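## Task

Move every battery into the bin labelled K, but keep the AA battery out of it. All other items stay on the table. No item may stick out past a bin's rim, and both bins must sit level on the table when finished. Items count only if they stay put without the robot holding them. At the end, open the gripper and pull the arm away.

## Robot and tools

Robot: a single six-joint UR7e-style arm carrying a two-pad parallel gripper with a 50 mm maximum gap. Cameras: cam_high and cam_wrist, each 896x504 pixels. Result images come in that order.

Frames. All poses are in the scene frame: origin on the table top under the arm's base, +z up, +y to the left when facing along +x. The base may be slightly tilted, and the reported hand position gets less accurate far from the base. On the gripper itself, the fingers point along its +z axis and close along its x axis. end_effector_position is the point midway between the pads; fingertips extend 17.5 mm past it. Pure rotations pivot about that point, which is 25 mm off the last joint's axis toward gripper -y. A flat block protrudes about 9 cm toward gripper -y and rotates with the hand, so watch it near bin walls.

A row is 10 numbers: x, y, z (metres, absolute target for end_effector_position), qw, qx, qy, qz (absolute target orientation, w first), then position, force_limit, speed for the fingers, each in [-1, 1]. Repeat the quaternion in every row to hold an orientation; do not reuse a drifted reported one.

Finger numbers: position +1 = fully open (50 mm), about -0.65 = pads touching, -1 = close until stopped by an object (use this to grip). force_limit per pad: -1 about 20 N, 0 about 102 N, +1 about 185 N (actual grip may run ~17% higher). speed of gap change: -1 = 20 mm/s, 0 = 85, +1 = 150. New force_limit or speed only apply once position changes by at least 0.01; to loosen a grip, open first. object_status: 0 moving, 1 blocked while opening, 2 blocked while closing (a good grip), 3 reached the commanded opening or pads met (usually nothing held). Gap in mm is about (250 - position_measured) x 0.202. After a -1 force grip, status may stay 2 even if the item slips away.

Tools.
execute_actions {actions, pictures}: actions holds at most one entry. Empty list = just report the state. {"rows": [[10 numbers], ...], "steps": n} runs up to 15 steps of 1/30 s; each row is used for one step and the last row repeats to fill; steps defaults to 15. {"steps": n} alone is a wait of up to 300 steps counted from the previous result, reply time included. A call is refused (nothing sent) if a target lies more than 0.6 m from the last reported position along any gripper axis. pictures toggles images.
move {target, speed, stop_force}: target is one row (absolute pose plus finger numbers, fingers sent immediately). The hand follows a straight path lasting 0.5 to 10 s; speed 0.002 to 0.5 m/s (default 0.25), rotation capped at twice that in rad/s. It does not avoid obstacles and can overshoot the speed near full reach. stop_force (9 to 40 N, optional, not allowed in the first 0.2 s) halts the path when the wrist sensor feels that much extra resistance along the travel line, then backs off two steps; use it only with slow, non-rotating moves, and omit it when lifting off something. The result line "move:" gives the ending (done, contact, held, off_target, moving, fault) and any limits (paced = pose clipped; held = some steps blocked), plus distance from target.
wait {seconds}: 0 to 10 s of letting the scene run.
zoom_image {camera, region}: camera is cam_high or cam_wrist; region [x0, y0, x1, y1] in pixels from the top-left, at most 504x504.
read_manual {section}: only "licences"; does not move anything.


Motion behaviour. Each step the commanded pose is clipped to within 100 mm and 16 degrees of the measured pose, and the arm trails commands by about 0.17 s. If position and orientation can't both be met, position wins. After an action ends, the arm continues only to the last clipped pose, so compare the reported pose and send the remainder. A "pose unreachable" line or HELD marks steps the clearance check altered or blocked (a mount under the base counts as arm). "Hand target" shows where the controller is now heading. Time keeps running while you think.

Forces and faults. The wrist sensor reports force and torque in gripper axes; pushing on a surface reads as force back into the arm. It has an offset up to about 4 N, noise, and saturates near 50 N per axis; "no reading" is harmless. A 150 N outside force on the arm or what it holds, or a joint reaching its load limit (136 N m for the three big joints, 25.4 N m for each wrist joint, held weight included), triggers a 10 s stop. The arm is stiff: aiming even slightly past a firm surface can fault, and faster contact hits harder. Holding loads heats motors: a MOTOR HOT line appears at 70 °C and brakes engage at 85 °C.

Avoid: dropping, slamming or hard-pushing items, tipping or displacing bins, leaving anything over a bin wall, and anything leaving the table. Brief external tugs on held parts may occur, so grip securely. Finish by opening the gripper and lifting clear before calling finished_scene.

Each tool is called after "Call:" in YAML: its name, and indented under it one key for each argument.

## Session

Call:
execute_actions:
  actions: []

Scene clock: 0.00 s of 4800.00 s.
end_effector_position=(+0.0106, +0.6440, +0.2505) position_measured=3 object_status=3 end_effector_quat_wxyz=(+0.223, +0.805, +0.358, +0.417) end_effector_velocity=(+0.000, +0.000, +0.001) end_effector_angular_velocity=(+0.002, +0.001, +0.000)
Joint positions: [ 1.947 -1.382  1.856 -2.169 -2.716  2.749]
Joint velocities: [ 0.    -0.001 -0.    -0.001  0.    -0.001]
Joint torques (N m, as the arm reports them, + toward a larger angle): no reading
Motor temperatures (°C, as the motors report them): [26 24 25 30 32 30]
Wrist force (N, on the end effector, along its own x y z axes, offset not removed): no reading
Wrist torque (N m, same axes, about the end effector's origin, offset not removed): no reading
Hand target: +0.011, +0.644, +0.250; +0.223, +0.805, +0.358, +0.417

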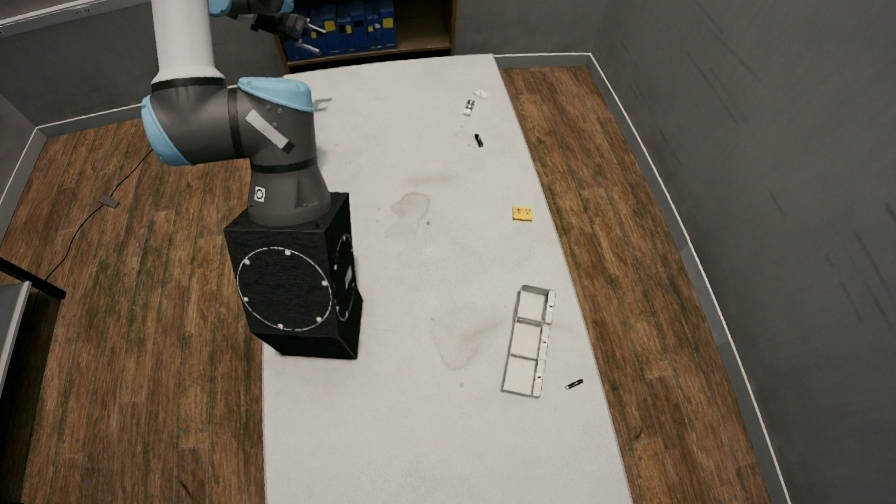

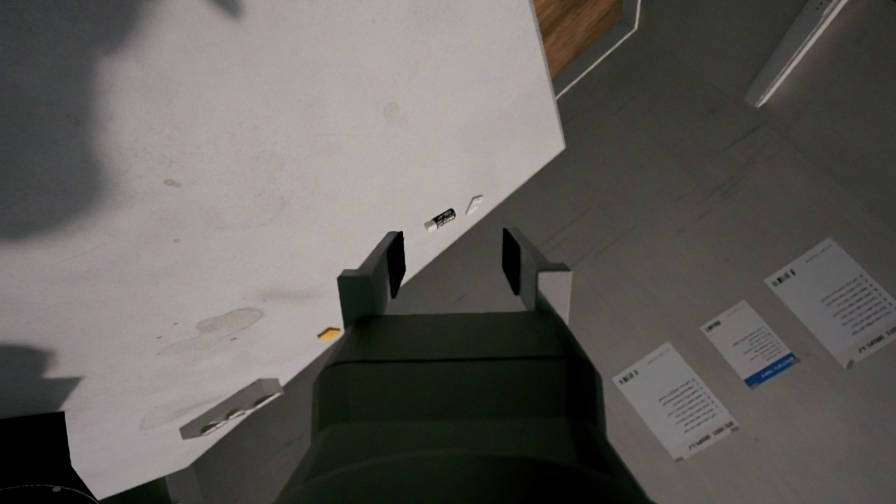

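Call:
move:
  target: [0.46,0.4,0.17,0,1,0,0,1,-0.5,0]

Call:
zoom_image:
  camera: "cam_high"
  region: [480,270,620,410]

Call:
zoom_image:
  camera: "cam_wrist"
  region: [330,0,630,250]

Scene clock: 6.20 s of 4800.00 s.
end_effector_position=(+0.4601, +0.4002, +0.1706) position_measured=3 object_status=3 end_effector_quat_wxyz=(-0.000, +1.000, +0.000, +0.001) end_effector_velocity=(+0.002, -0.000, -0.000) end_effector_angular_velocity=(+0.001, +0.004, -0.002)
Joint positions: [ 0.398 -1.386  2.087 -2.529 -1.031  1.86 ]
Joint velocities: [-0.002  0.004 -0.006  0.007  0.002 -0.002]
Joint torques (N m, as the arm reports them, + toward a larger angle): [-22.06 -23.61 -22.39  -0.28   1.26  -2.22]
Motor temperatures (°C, as the motors report them): [26 24 25 30 32 30]
Wrist force (N, on the end effector, along its own x y z axes, offset not removed): [3.7 -1.9 -0.2]
Wrist torque (N m, same axes, about the end effector's origin, offset not removed): [-0.44 -0.54 -0.03]
Hand target: +0.460, +0.400, +0.171; -0.000, +1.000, +0.000, +0.001
Off the commanded pose: 0.001 m, 0 deg.
After step 90, 0.10 s passed at rest.
move: done

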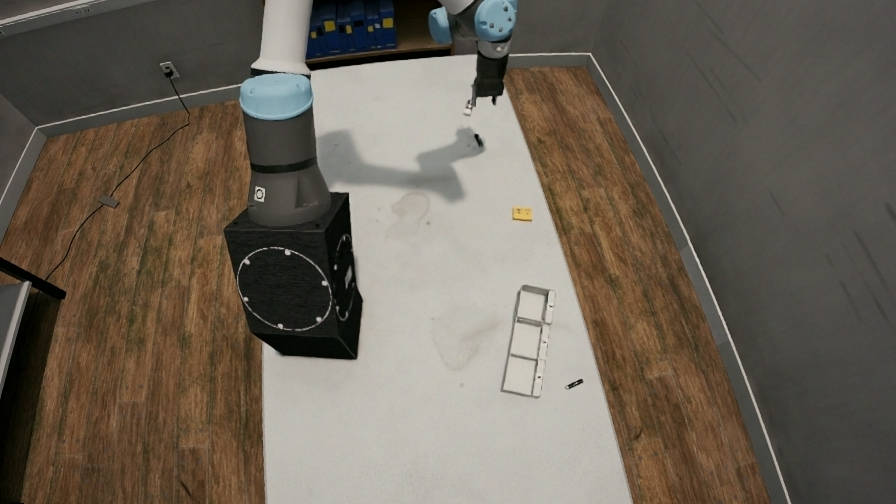

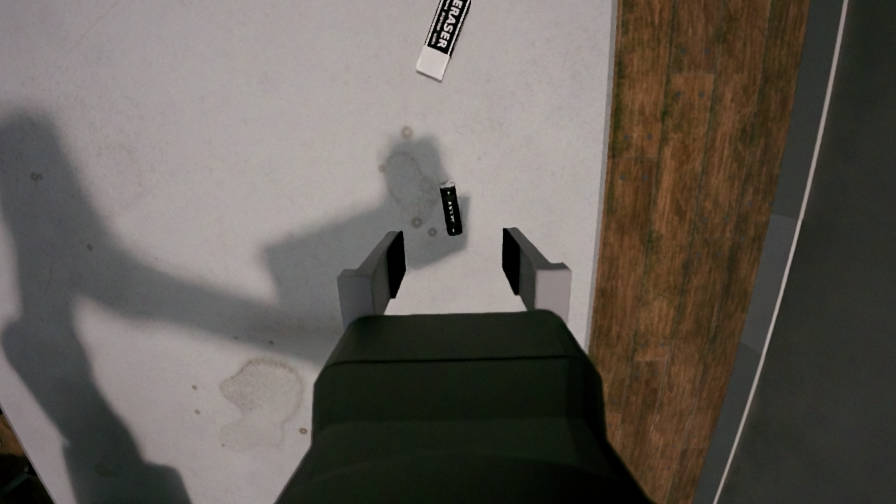

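Region (480, 270, 620, 410) of cam_high's 896x504 image, scaled by 3.600, with more detail than that image has.

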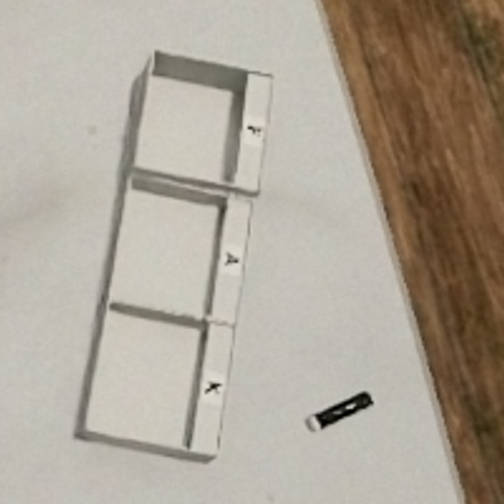

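Region (330, 0, 630, 250) of cam_wrist's 896x504 image, scaled by 1.680, with more detail than that image has.

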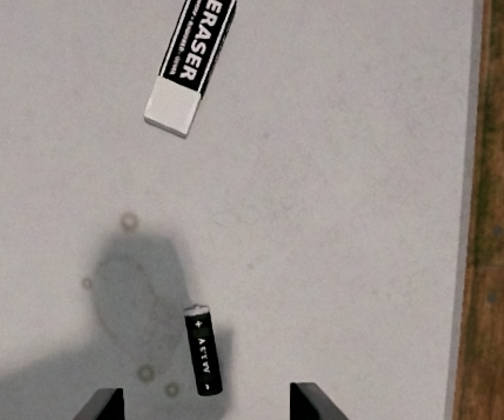

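Call:
zoom_image:
  camera: "cam_wrist"
  region: [415,170,495,245]

Call:
move:
  target: [0.52,-0.35,0.13,0,0.866,-0.5,0,1,-0.5,0]

Call:
zoom_image:
  camera: "cam_high"
  region: [450,75,510,155]

Region (415, 170, 495, 245) of cam_wrist's 896x504 image, scaled by 6.300, with more detail than that image has; it fills the top 472 rows of this view, and the rest is white.

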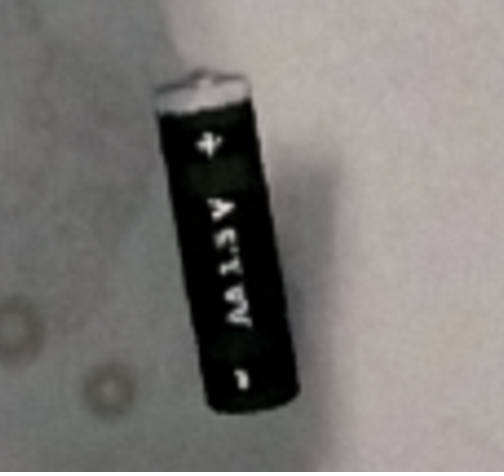

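action 0: the call puts the target (arm/x, arm/y, arm/z) 0.750 m from end_effector_position in the last result along the gripper's own y axis as it stood there; a target may be at most 0.6 m away along each of those axes, so nothing of the call was run and nothing moved. Command a nearer target, and go on from there in a later call.

Region (450, 75, 510, 155) of cam_high's 896x504 image, scaled by 6.300, with more detail than that image has; it fills the left 378 columns of this view, and the rest is white.

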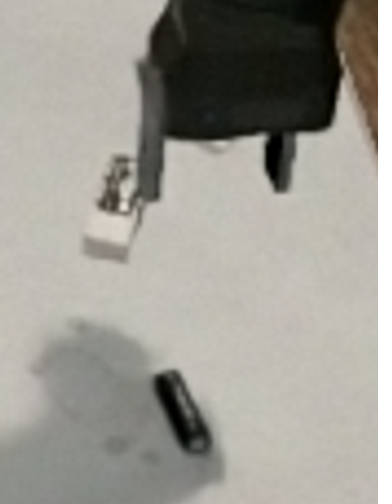

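Call:
move:
  target: [0.49,0,0.15,0,0.966,-0.259,0,1,-0.5,0]

Call:
zoom_image:
  camera: "cam_high"
  region: [450,75,510,125]

Call:
move:
  target: [0.52,-0.35,0.13,0,0.866,-0.5,0,1,-0.5,0]

Scene clock: 15.53 s of 4800.00 s.
end_effector_position=(+0.4901, -0.0002, +0.1500) position_measured=3 object_status=3 end_effector_quat_wxyz=(+0.000, +0.966, -0.259, +0.001) end_effector_velocity=(-0.001, -0.002, -0.001) end_effector_angular_velocity=(+0.002, +0.002, -0.004)
Joint positions: [-0.292 -0.969  2.239 -2.651 -1.008  1.568]
Joint velocities: [-0.003  0.005 -0.001  0.001 -0.    -0.001]
Joint torques (N m, as the arm reports them, + toward a larger angle): [-32.56 -20.62 -20.11  -4.27  -1.41  -1.94]
Motor temperatures (°C, as the motors report them): [26 24 25 30 32 30]
Wrist force (N, on the end effector, along its own x y z axes, offset not removed): [1.7 -3.9 1.1]
Wrist torque (N m, same axes, about the end effector's origin, offset not removed): [-0.76 -0.33 0.07]
Hand target: +0.490, -0.000, +0.150; +0.000, +0.966, -0.259, +0.001
Off the commanded pose: 0.000 m, 0 deg.
After step 90, 4.17 s passed at rest.
move: done

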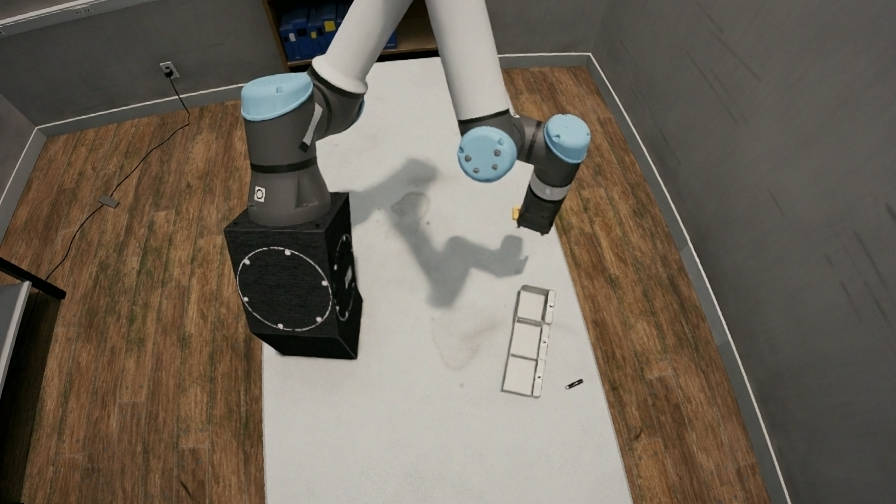

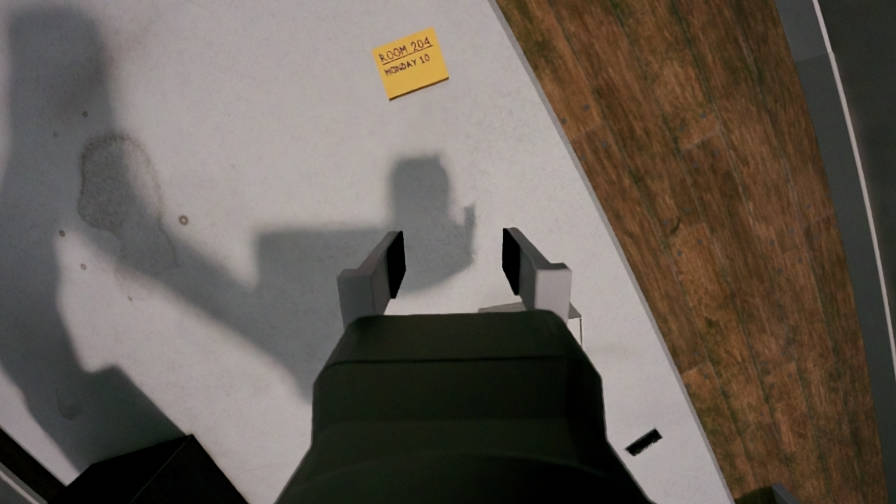

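Region (450, 75, 510, 125) of cam_high's 896x504 image, scaled by 8.400, with more detail than that image has.

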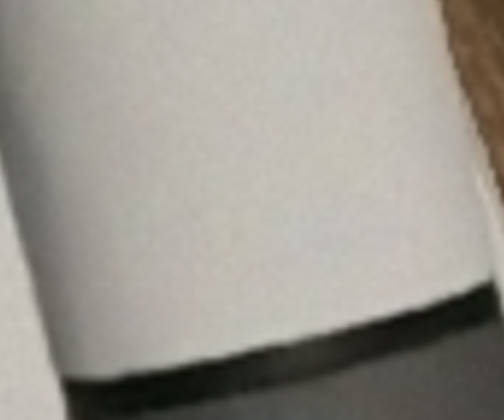

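Scene clock: 17.53 s of 4800.00 s.
end_effector_position=(+0.5198, -0.3502, +0.1302) position_measured=3 object_status=3 end_effector_quat_wxyz=(+0.000, +0.866, -0.500, +0.000) end_effector_velocity=(-0.001, -0.001, -0.001) end_effector_angular_velocity=(+0.003, +0.001, -0.002)
Joint positions: [-0.668 -0.405  1.668 -2.44  -1.118  1.679]
Joint velocities: [-0.001  0.003 -0.003  0.003  0.    -0.   ]
Joint torques (N m, as the arm reports them, + toward a larger angle): [-39.78 -36.03 -23.48  -0.43  -1.4    1.5 ]
Motor temperatures (°C, as the motors report them): [26 24 25 30 32 30]
Wrist force (N, on the end effector, along its own x y z axes, offset not removed): [2.9 -1.3 -1.3]
Wrist torque (N m, same axes, about the end effector's origin, offset not removed): [-0.39 -0.42 0.06]
Hand target: +0.520, -0.350, +0.130; +0.000, +0.866, -0.500, +0.000
Off the commanded pose: 0.000 m, 0 deg.
move: done

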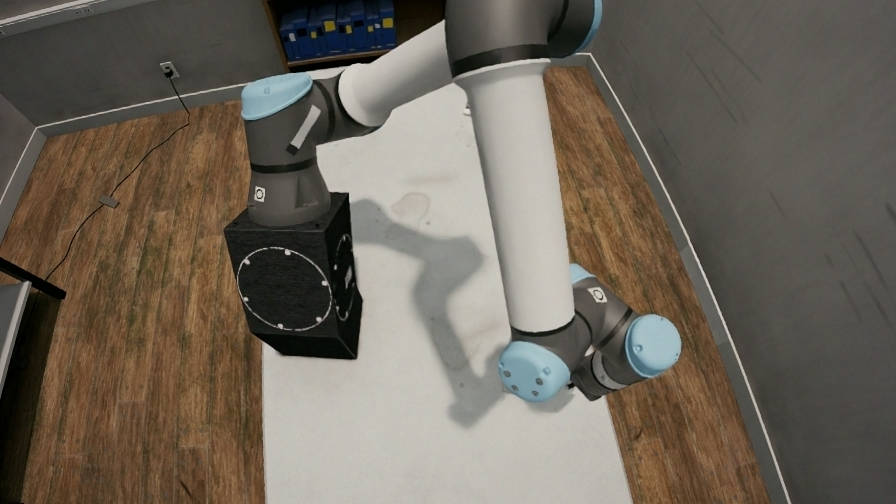

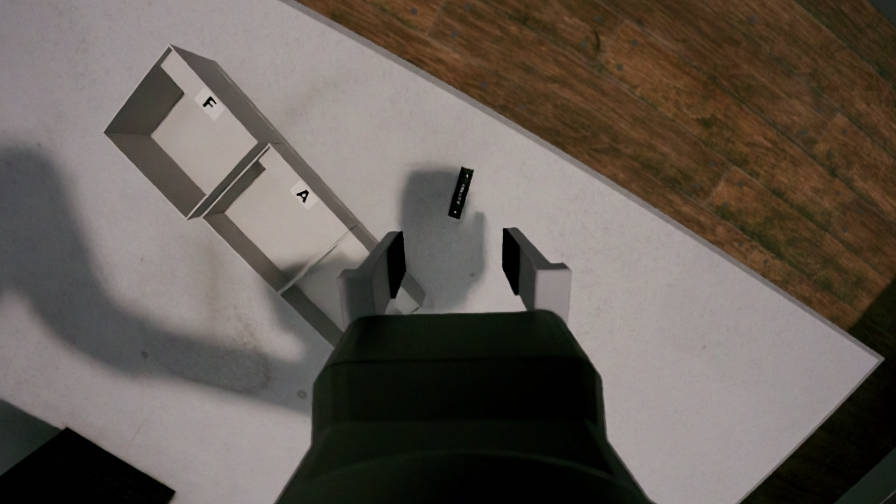

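Call:
move:
  target: [0.539,-0.346,0.05,0,0.793,-0.609,0,0.4,-0.5,0]
  speed: 0.1

Scene clock: 23.80 s of 4800.00 s.
end_effector_position=(+0.5390, -0.3460, +0.0501) position_measured=92 object_status=3 end_effector_quat_wxyz=(-0.000, +0.793, -0.609, -0.000) end_effector_velocity=(+0.002, -0.000, -0.001) end_effector_angular_velocity=(-0.002, -0.001, -0.004)
Joint positions: [-0.578 -0.267  1.608 -2.559 -1.085  2.034]
Joint velocities: [ 0.003  0.003 -0.003 -0.004  0.001  0.008]
Joint torques (N m, as the arm reports them, + toward a larger angle): [-18.42 -37.79 -22.21  -4.21   1.17   1.73]
Motor temperatures (°C, as the motors report them): [26 24 25 30 32 30]
Wrist force (N, on the end effector, along its own x y z axes, offset not removed): [0.6 -2.9 0.3]
Wrist torque (N m, same axes, about the end effector's origin, offset not removed): [-0.53 -0.05 0.00]
Hand target: +0.539, -0.346, +0.050; -0.000, +0.793, -0.609, -0.000
Off the commanded pose: 0.000 m, 0 deg.
After step 90, 1.57 s passed at rest.
move: done

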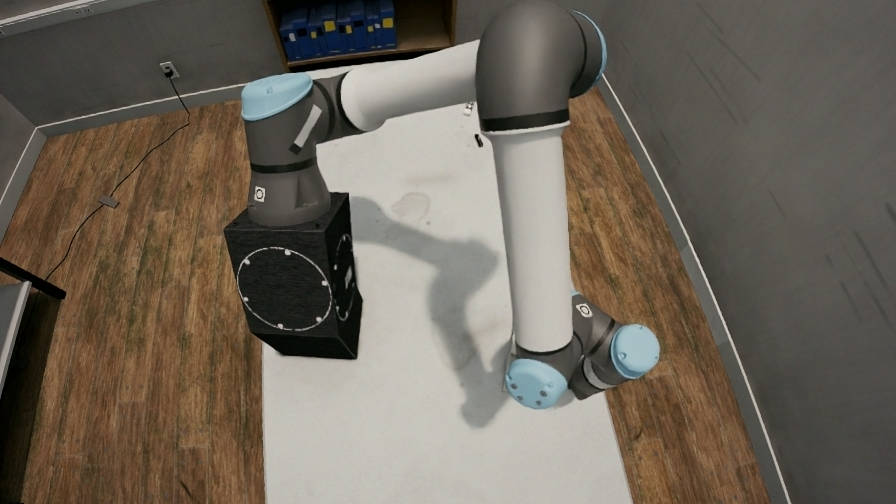

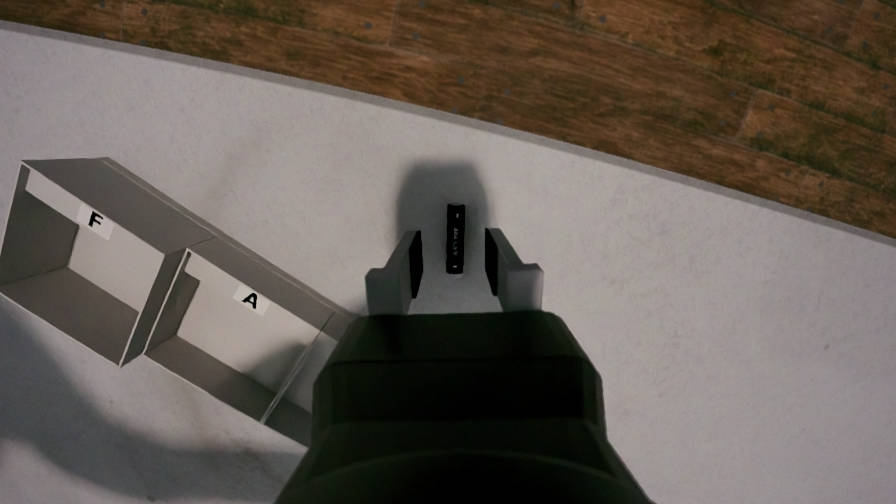

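Call:
move:
  target: [0.539,-0.346,0.02,0,0.793,-0.609,0,0.4,-0.5,0]
  speed: 0.01
  stop_force: 10

Call:
move:
  target: [0.539,-0.346,0.0205,0,0.793,-0.609,0,-1,-0.5,0]
  speed: 0.01

Call:
move:
  target: [0.539,-0.346,0.11,0,0.793,-0.609,0,-1,-0.5,0]
  speed: 0.15

Call:
move:
  target: [0.423,-0.306,0.11,0,0.991,-0.131,0,-1,-0.5,0]

Scene clock: 34.33 s of 4800.00 s.
end_effector_position=(+0.5390, -0.3460, +0.0201) position_measured=92 object_status=3 end_effector_quat_wxyz=(-0.000, +0.793, -0.609, -0.000) end_effector_velocity=(-0.000, +0.001, -0.002) end_effector_angular_velocity=(+0.000, +0.000, +0.001)
Joint positions: [-0.554 -0.21   1.582 -2.602 -1.077  2.061]
Joint velocities: [ 0.002  0.003 -0.    -0.003  0.001  0.001]
Joint torques (N m, as the arm reports them, + toward a larger angle): [-17.71 -39.44 -21.89  -4.36   1.2    1.56]
Motor temperatures (°C, as the motors report them): [26 24 25 30 32 30]
Wrist force (N, on the end effector, along its own x y z axes, offset not removed): [1.1 -3.6 0.7]
Wrist torque (N m, same axes, about the end effector's origin, offset not removed): [-0.68 -0.12 0.02]
Hand target: +0.539, -0.346, +0.020; -0.000, +0.793, -0.609, -0.000
Off the commanded pose: 0.000 m, 0 deg.
After step 90, 4.30 s passed at rest.
move: done

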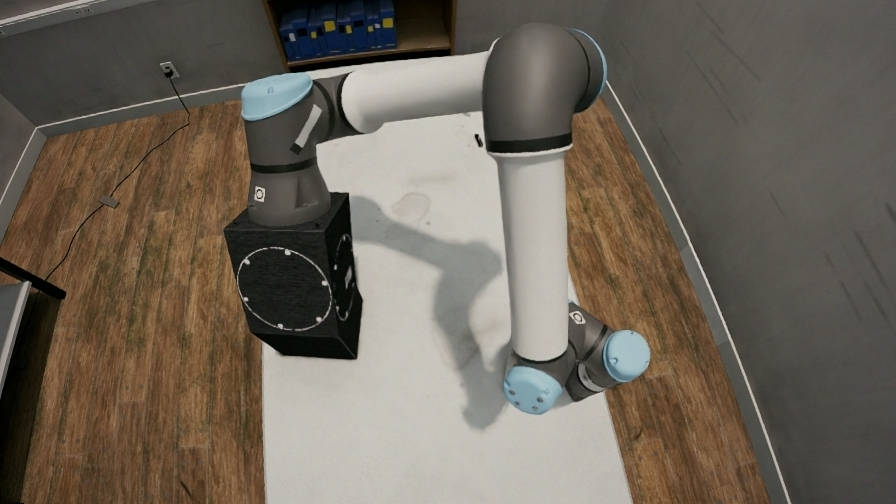

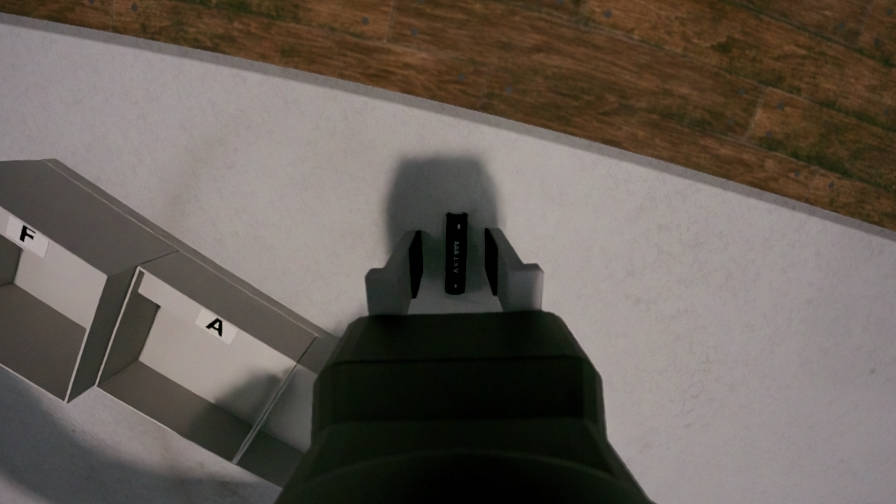

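Scene clock: 35.03 s of 4800.00 s.
end_effector_position=(+0.5390, -0.3459, +0.0205) position_measured=205 object_status=2 end_effector_quat_wxyz=(-0.000, +0.793, -0.609, -0.000) end_effector_velocity=(-0.001, +0.001, -0.001) end_effector_angular_velocity=(+0.001, +0.003, -0.000)
Joint positions: [-0.554 -0.211  1.583 -2.602 -1.077  2.06 ]
Joint velocities: [ 0.001 -0.001  0.004 -0.    -0.001 -0.   ]
Joint torques (N m, as the arm reports them, + toward a larger angle): [-40.2  -51.83  -4.96  -0.31  -1.27  -1.84]
Motor temperatures (°C, as the motors report them): [26 24 25 30 32 30]
Wrist force (N, on the end effector, along its own x y z axes, offset not removed): [4.0 -1.1 -1.8]
Wrist torque (N m, same axes, about the end effector's origin, offset not removed): [-0.39 -0.61 0.00]
Hand target: +0.539, -0.346, +0.021; +0.000, +0.793, -0.609, +0.000
Off the commanded pose: 0.000 m, 0 deg.
move: done

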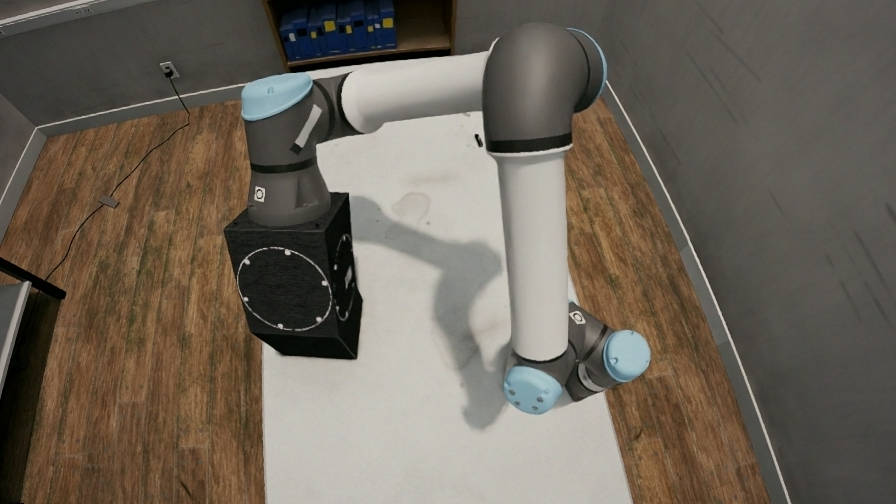

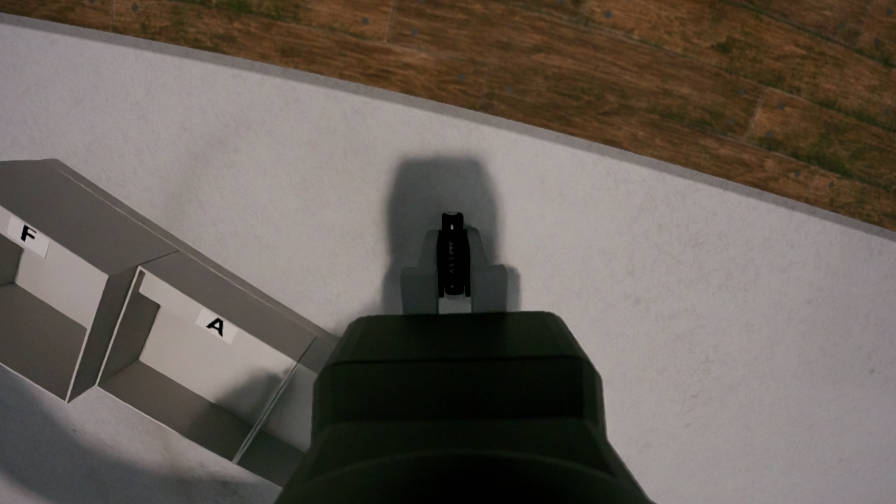

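Scene clock: 36.10 s of 4800.00 s.
end_effector_position=(+0.5389, -0.3460, +0.1098) position_measured=205 object_status=2 end_effector_quat_wxyz=(+0.000, +0.793, -0.609, +0.000) end_effector_velocity=(+0.001, -0.000, +0.003) end_effector_angular_velocity=(-0.001, -0.001, +0.001)
Joint positions: [-0.624 -0.376  1.643 -2.463 -1.102  1.987]
Joint velocities: [-0.001 -0.004 -0.     0.003 -0.    -0.002]
Joint torques (N m, as the arm reports them, + toward a larger angle): [-40.68 -48.72  -6.54  -0.5   -1.4   -2.03]
Motor temperatures (°C, as the motors report them): [26 24 25 30 32 30]
Wrist force (N, on the end effector, along its own x y z axes, offset not removed): [4.0 -2.5 0.5]
Wrist torque (N m, same axes, about the end effector's origin, offset not removed): [-0.39 -0.56 -0.01]
Hand target: +0.539, -0.346, +0.110; +0.000, +0.793, -0.609, +0.000
Off the commanded pose: 0.000 m, 0 deg.
move: done

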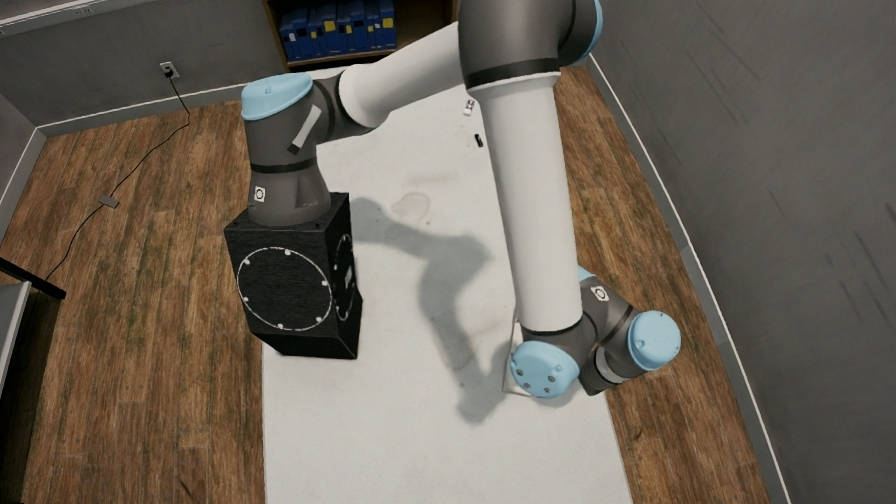

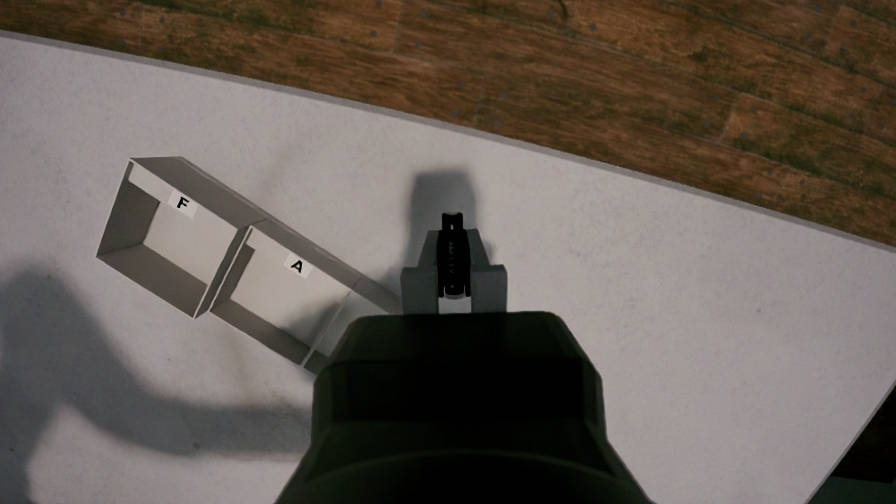

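Scene clock: 38.67 s of 4800.00 s.
end_effector_position=(+0.4231, -0.3061, +0.1099) position_measured=205 object_status=2 end_effector_quat_wxyz=(+0.000, +0.991, -0.131, -0.000) end_effector_velocity=(-0.001, +0.001, -0.000) end_effector_angular_velocity=(+0.002, +0.000, +0.007)
Joint positions: [-0.732 -0.436  1.92  -2.632 -1.144  0.83 ]
Joint velocities: [-0.001  0.     0.002 -0.     0.    -0.009]
Joint torques (N m, as the arm reports them, + toward a larger angle): [-35.7  -44.76  -3.57  -4.03   0.42  -1.95]
Motor temperatures (°C, as the motors report them): [26 24 25 30 32 30]
Wrist force (N, on the end effector, along its own x y z axes, offset not removed): [4.7 -2.7 0.4]
Wrist torque (N m, same axes, about the end effector's origin, offset not removed): [-0.52 -0.71 -0.11]
Hand target: +0.423, -0.306, +0.110; +0.000, +0.991, -0.131, +0.000
Off the commanded pose: 0.000 m, 0 deg.
move: done

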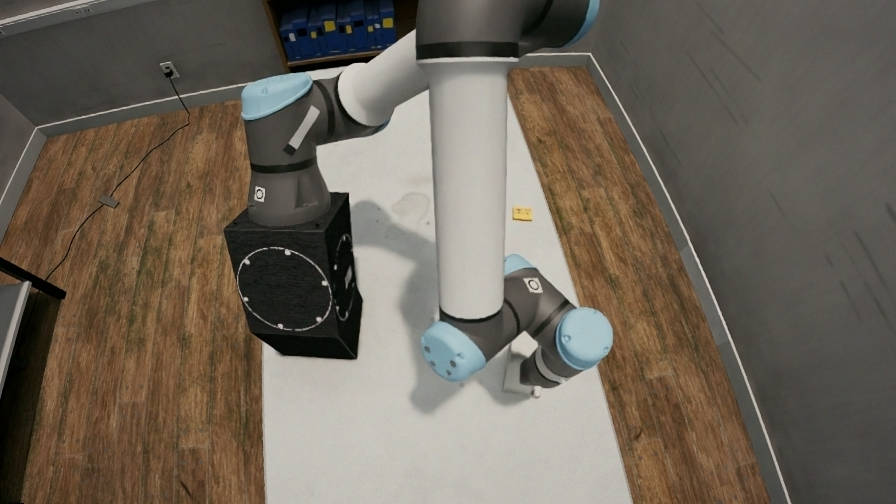

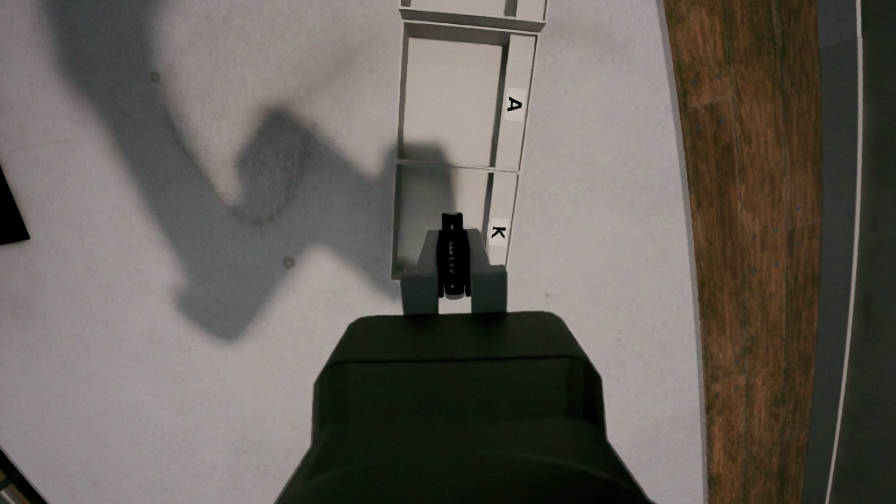

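Shift slightly left, place, then check the far white item on the way clear.

Call:
move:
  target: [0.415,-0.304,0.028,0,0.985,-0.17,0,-1,-0.5,0]
  speed: 0.025
  stop_force: 10

Call:
move:
  target: [0.415,-0.304,0.028,0,0.985,-0.17,0,-0.1,-1,-1]
  speed: 0.01

Call:
move:
  target: [0.415,-0.304,0.15,0,0.985,-0.17,0,-0.1,-1,-1]
  speed: 0.15

Call:
move:
  target: [0.3,0.25,0.3,0,1,0,0,-0.1,-1,-1]

Call:
zoom_image:
  camera: "cam_high"
  region: [450,75,510,125]

Scene clock: 49.13 s of 4800.00 s.
end_effector_position=(+0.4151, -0.3040, +0.0281) position_measured=205 object_status=2 end_effector_quat_wxyz=(-0.000, +0.985, -0.170, -0.000) end_effector_velocity=(+0.001, -0.000, -0.002) end_effector_angular_velocity=(-0.001, -0.000, +0.000)
Joint positions: [-0.674 -0.264  1.89  -2.799 -1.12   0.967]
Joint velocities: [ 0.003  0.004 -0.003 -0.004  0.001  0.004]
Joint torques (N m, as the arm reports them, + toward a larger angle): [-13.98 -34.16 -18.18  -4.22   1.02   1.77]
Motor temperatures (°C, as the motors report them): [26 24 25 30 32 30]
Wrist force (N, on the end effector, along its own x y z axes, offset not removed): [2.4 -3.5 0.4]
Wrist torque (N m, same axes, about the end effector's origin, offset not removed): [-0.74 -0.40 -0.02]
Hand target: +0.415, -0.304, +0.028; -0.000, +0.985, -0.170, -0.000
Off the commanded pose: 0.000 m, 0 deg.
After step 90, 3.87 s passed at rest.
move: done

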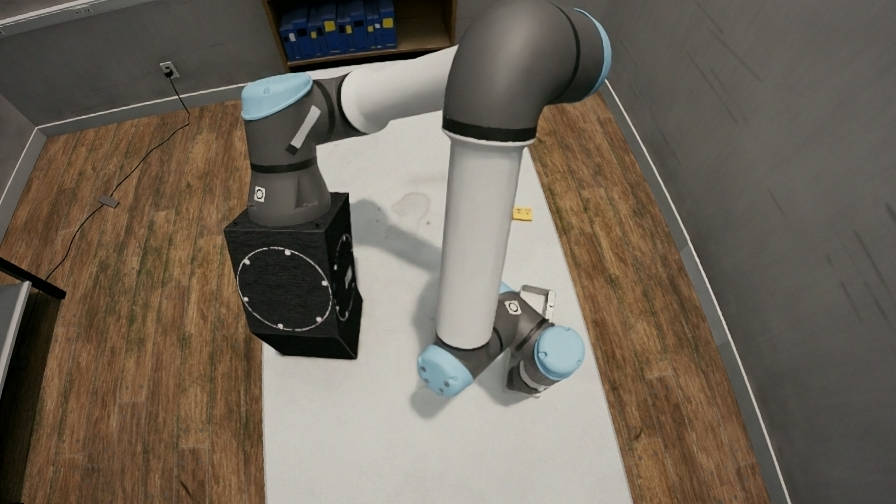

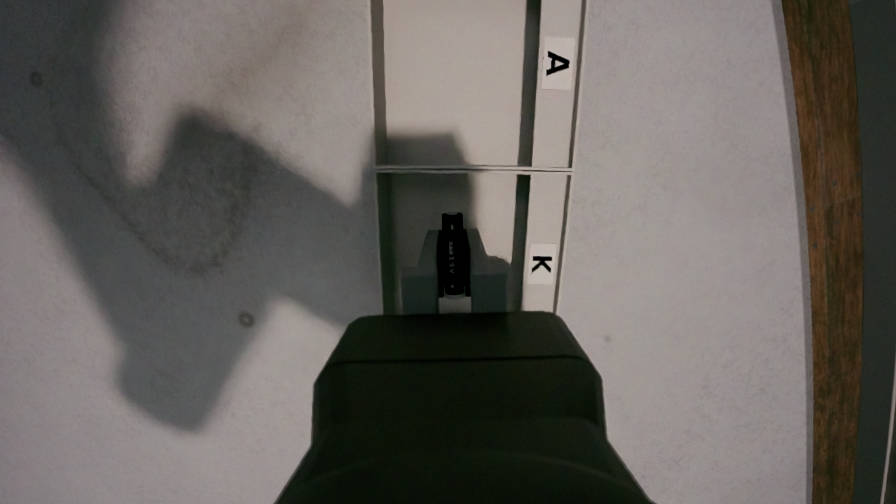

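Scene clock: 49.83 s of 4800.00 s.
end_effector_position=(+0.4150, -0.3040, +0.0280) position_measured=167 object_status=3 end_effector_quat_wxyz=(-0.000, +0.985, -0.170, +0.000) end_effector_velocity=(-0.001, +0.001, -0.001) end_effector_angular_velocity=(+0.001, +0.002, -0.000)
Joint positions: [-0.674 -0.264  1.89  -2.8   -1.12   0.967]
Joint velocities: [ 0.001  0.001  0.001 -0.    -0.     0.   ]
Joint torques (N m, as the arm reports them, + toward a larger angle): [-19.5  -33.43  -0.48  -4.3   -0.28   1.67]
Motor temperatures (°C, as the motors report them): [26 24 25 30 32 30]
Wrist force (N, on the end effector, along its own x y z axes, offset not removed): [3.3 -0.9 -0.4]
Wrist torque (N m, same axes, about the end effector's origin, offset not removed): [-0.24 -0.59 0.06]
Hand target: +0.415, -0.304, +0.028; -0.000, +0.985, -0.170, +0.000
Off the commanded pose: 0.000 m, 0 deg.
move: done

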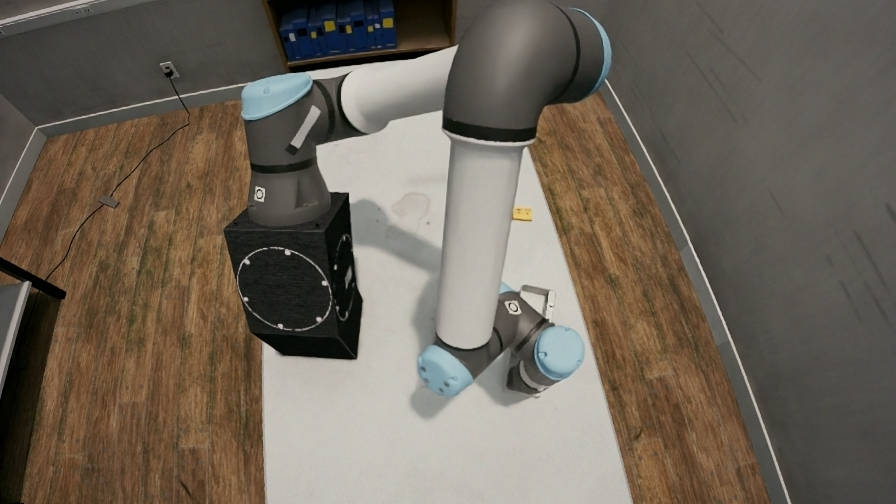

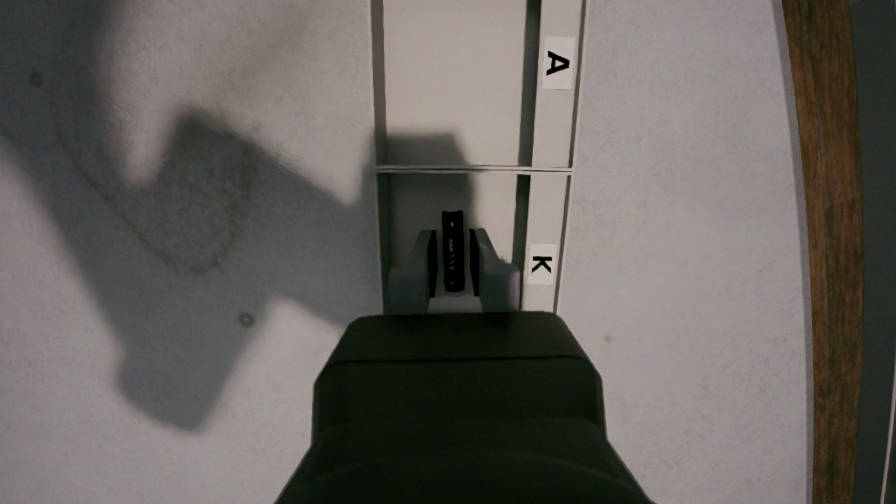

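Scene clock: 51.13 s of 4800.00 s.
end_effector_position=(+0.4149, -0.3040, +0.1499) position_measured=167 object_status=3 end_effector_quat_wxyz=(+0.000, +0.985, -0.170, +0.000) end_effector_velocity=(+0.001, +0.000, +0.002) end_effector_angular_velocity=(-0.002, -0.001, +0.003)
Joint positions: [-0.777 -0.524  1.958 -2.564 -1.162  0.864]
Joint velocities: [-0.001 -0.005  0.001  0.003 -0.001 -0.002]
Joint torques (N m, as the arm reports them, + toward a larger angle): [-36.06 -43.31  -5.64  -0.38  -1.36  -1.95]
Motor temperatures (°C, as the motors report them): [26 24 25 30 32 30]
Wrist force (N, on the end effector, along its own x y z axes, offset not removed): [4.2 1.1 -1.0]
Wrist torque (N m, same axes, about the end effector's origin, offset not removed): [0.01 -0.53 -0.10]
Hand target: +0.415, -0.304, +0.150; +0.000, +0.985, -0.170, +0.000
Off the commanded pose: 0.000 m, 0 deg.
move: done

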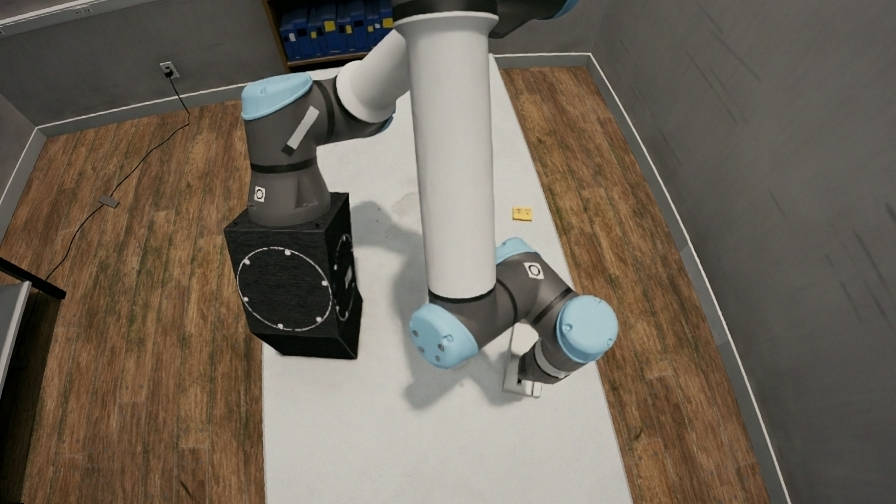

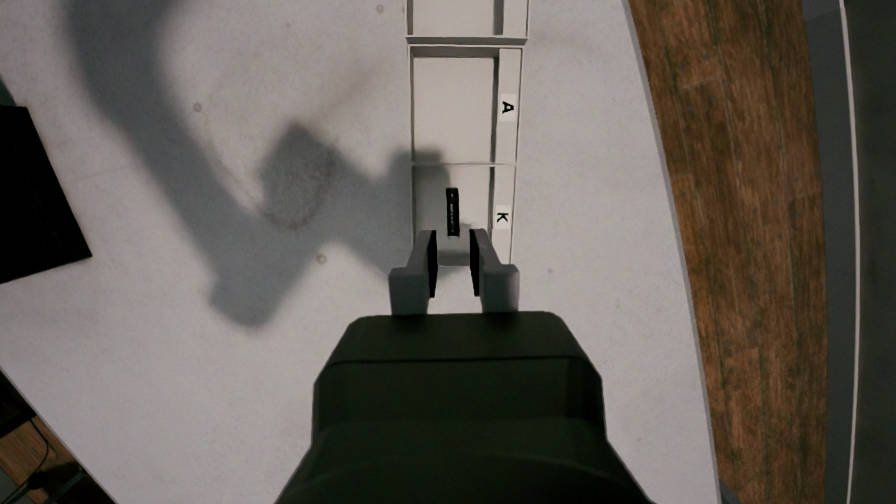

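Scene clock: 54.10 s of 4800.00 s.
end_effector_position=(+0.3001, +0.2506, +0.2997) position_measured=167 object_status=3 end_effector_quat_wxyz=(-0.001, +1.000, +0.000, -0.000) end_effector_velocity=(-0.000, +0.001, +0.002) end_effector_angular_velocity=(-0.000, -0.001, +0.000)
Joint positions: [-0.182 -2.134  2.521 -1.835 -0.989  1.172]
Joint velocities: [-0.001 -0.007 -0.003  0.009 -0.    -0.001]
Joint torques (N m, as the arm reports them, + toward a larger angle): [-12.41  -3.15 -30.81  -0.23  -1.35  -2.06]
Motor temperatures (°C, as the motors report them): [26 24 25 30 32 30]
Wrist force (N, on the end effector, along its own x y z axes, offset not removed): [3.2 0.1 0.9]
Wrist torque (N m, same axes, about the end effector's origin, offset not removed): [-0.03 -0.57 0.07]
Hand target: +0.300, +0.251, +0.300; -0.001, +1.000, +0.000, -0.000
Off the commanded pose: 0.001 m, 0 deg.
move: done

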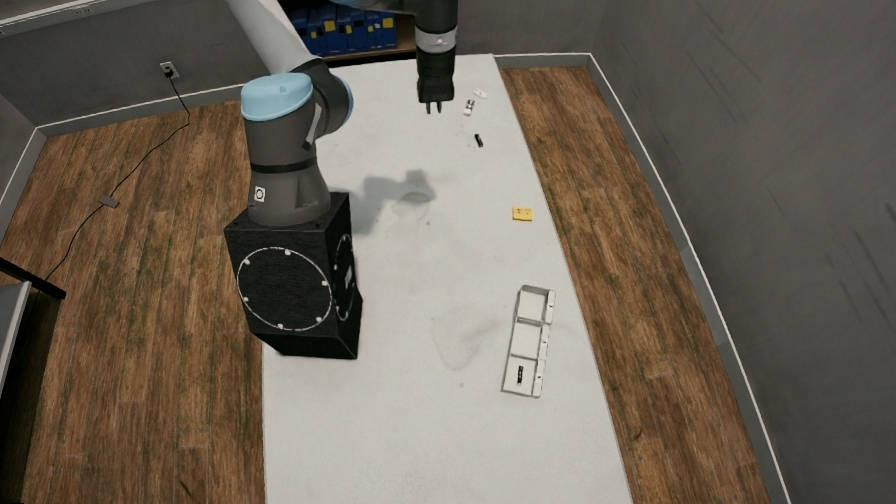

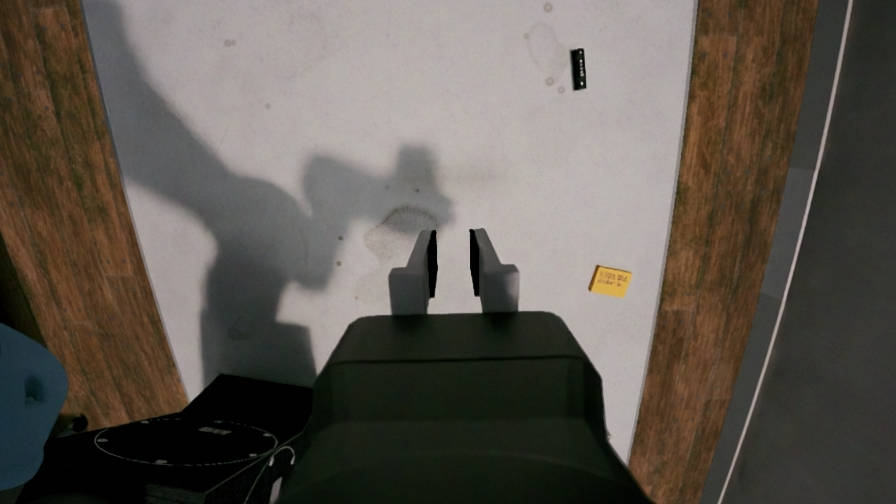

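Region (450, 75, 510, 125) of cam_high's 896x504 image, scaled by 8.400, with more detail than that image has.

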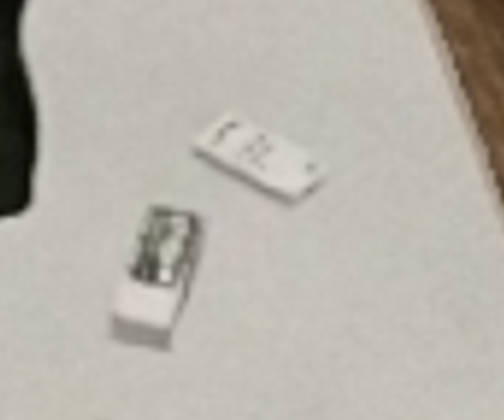

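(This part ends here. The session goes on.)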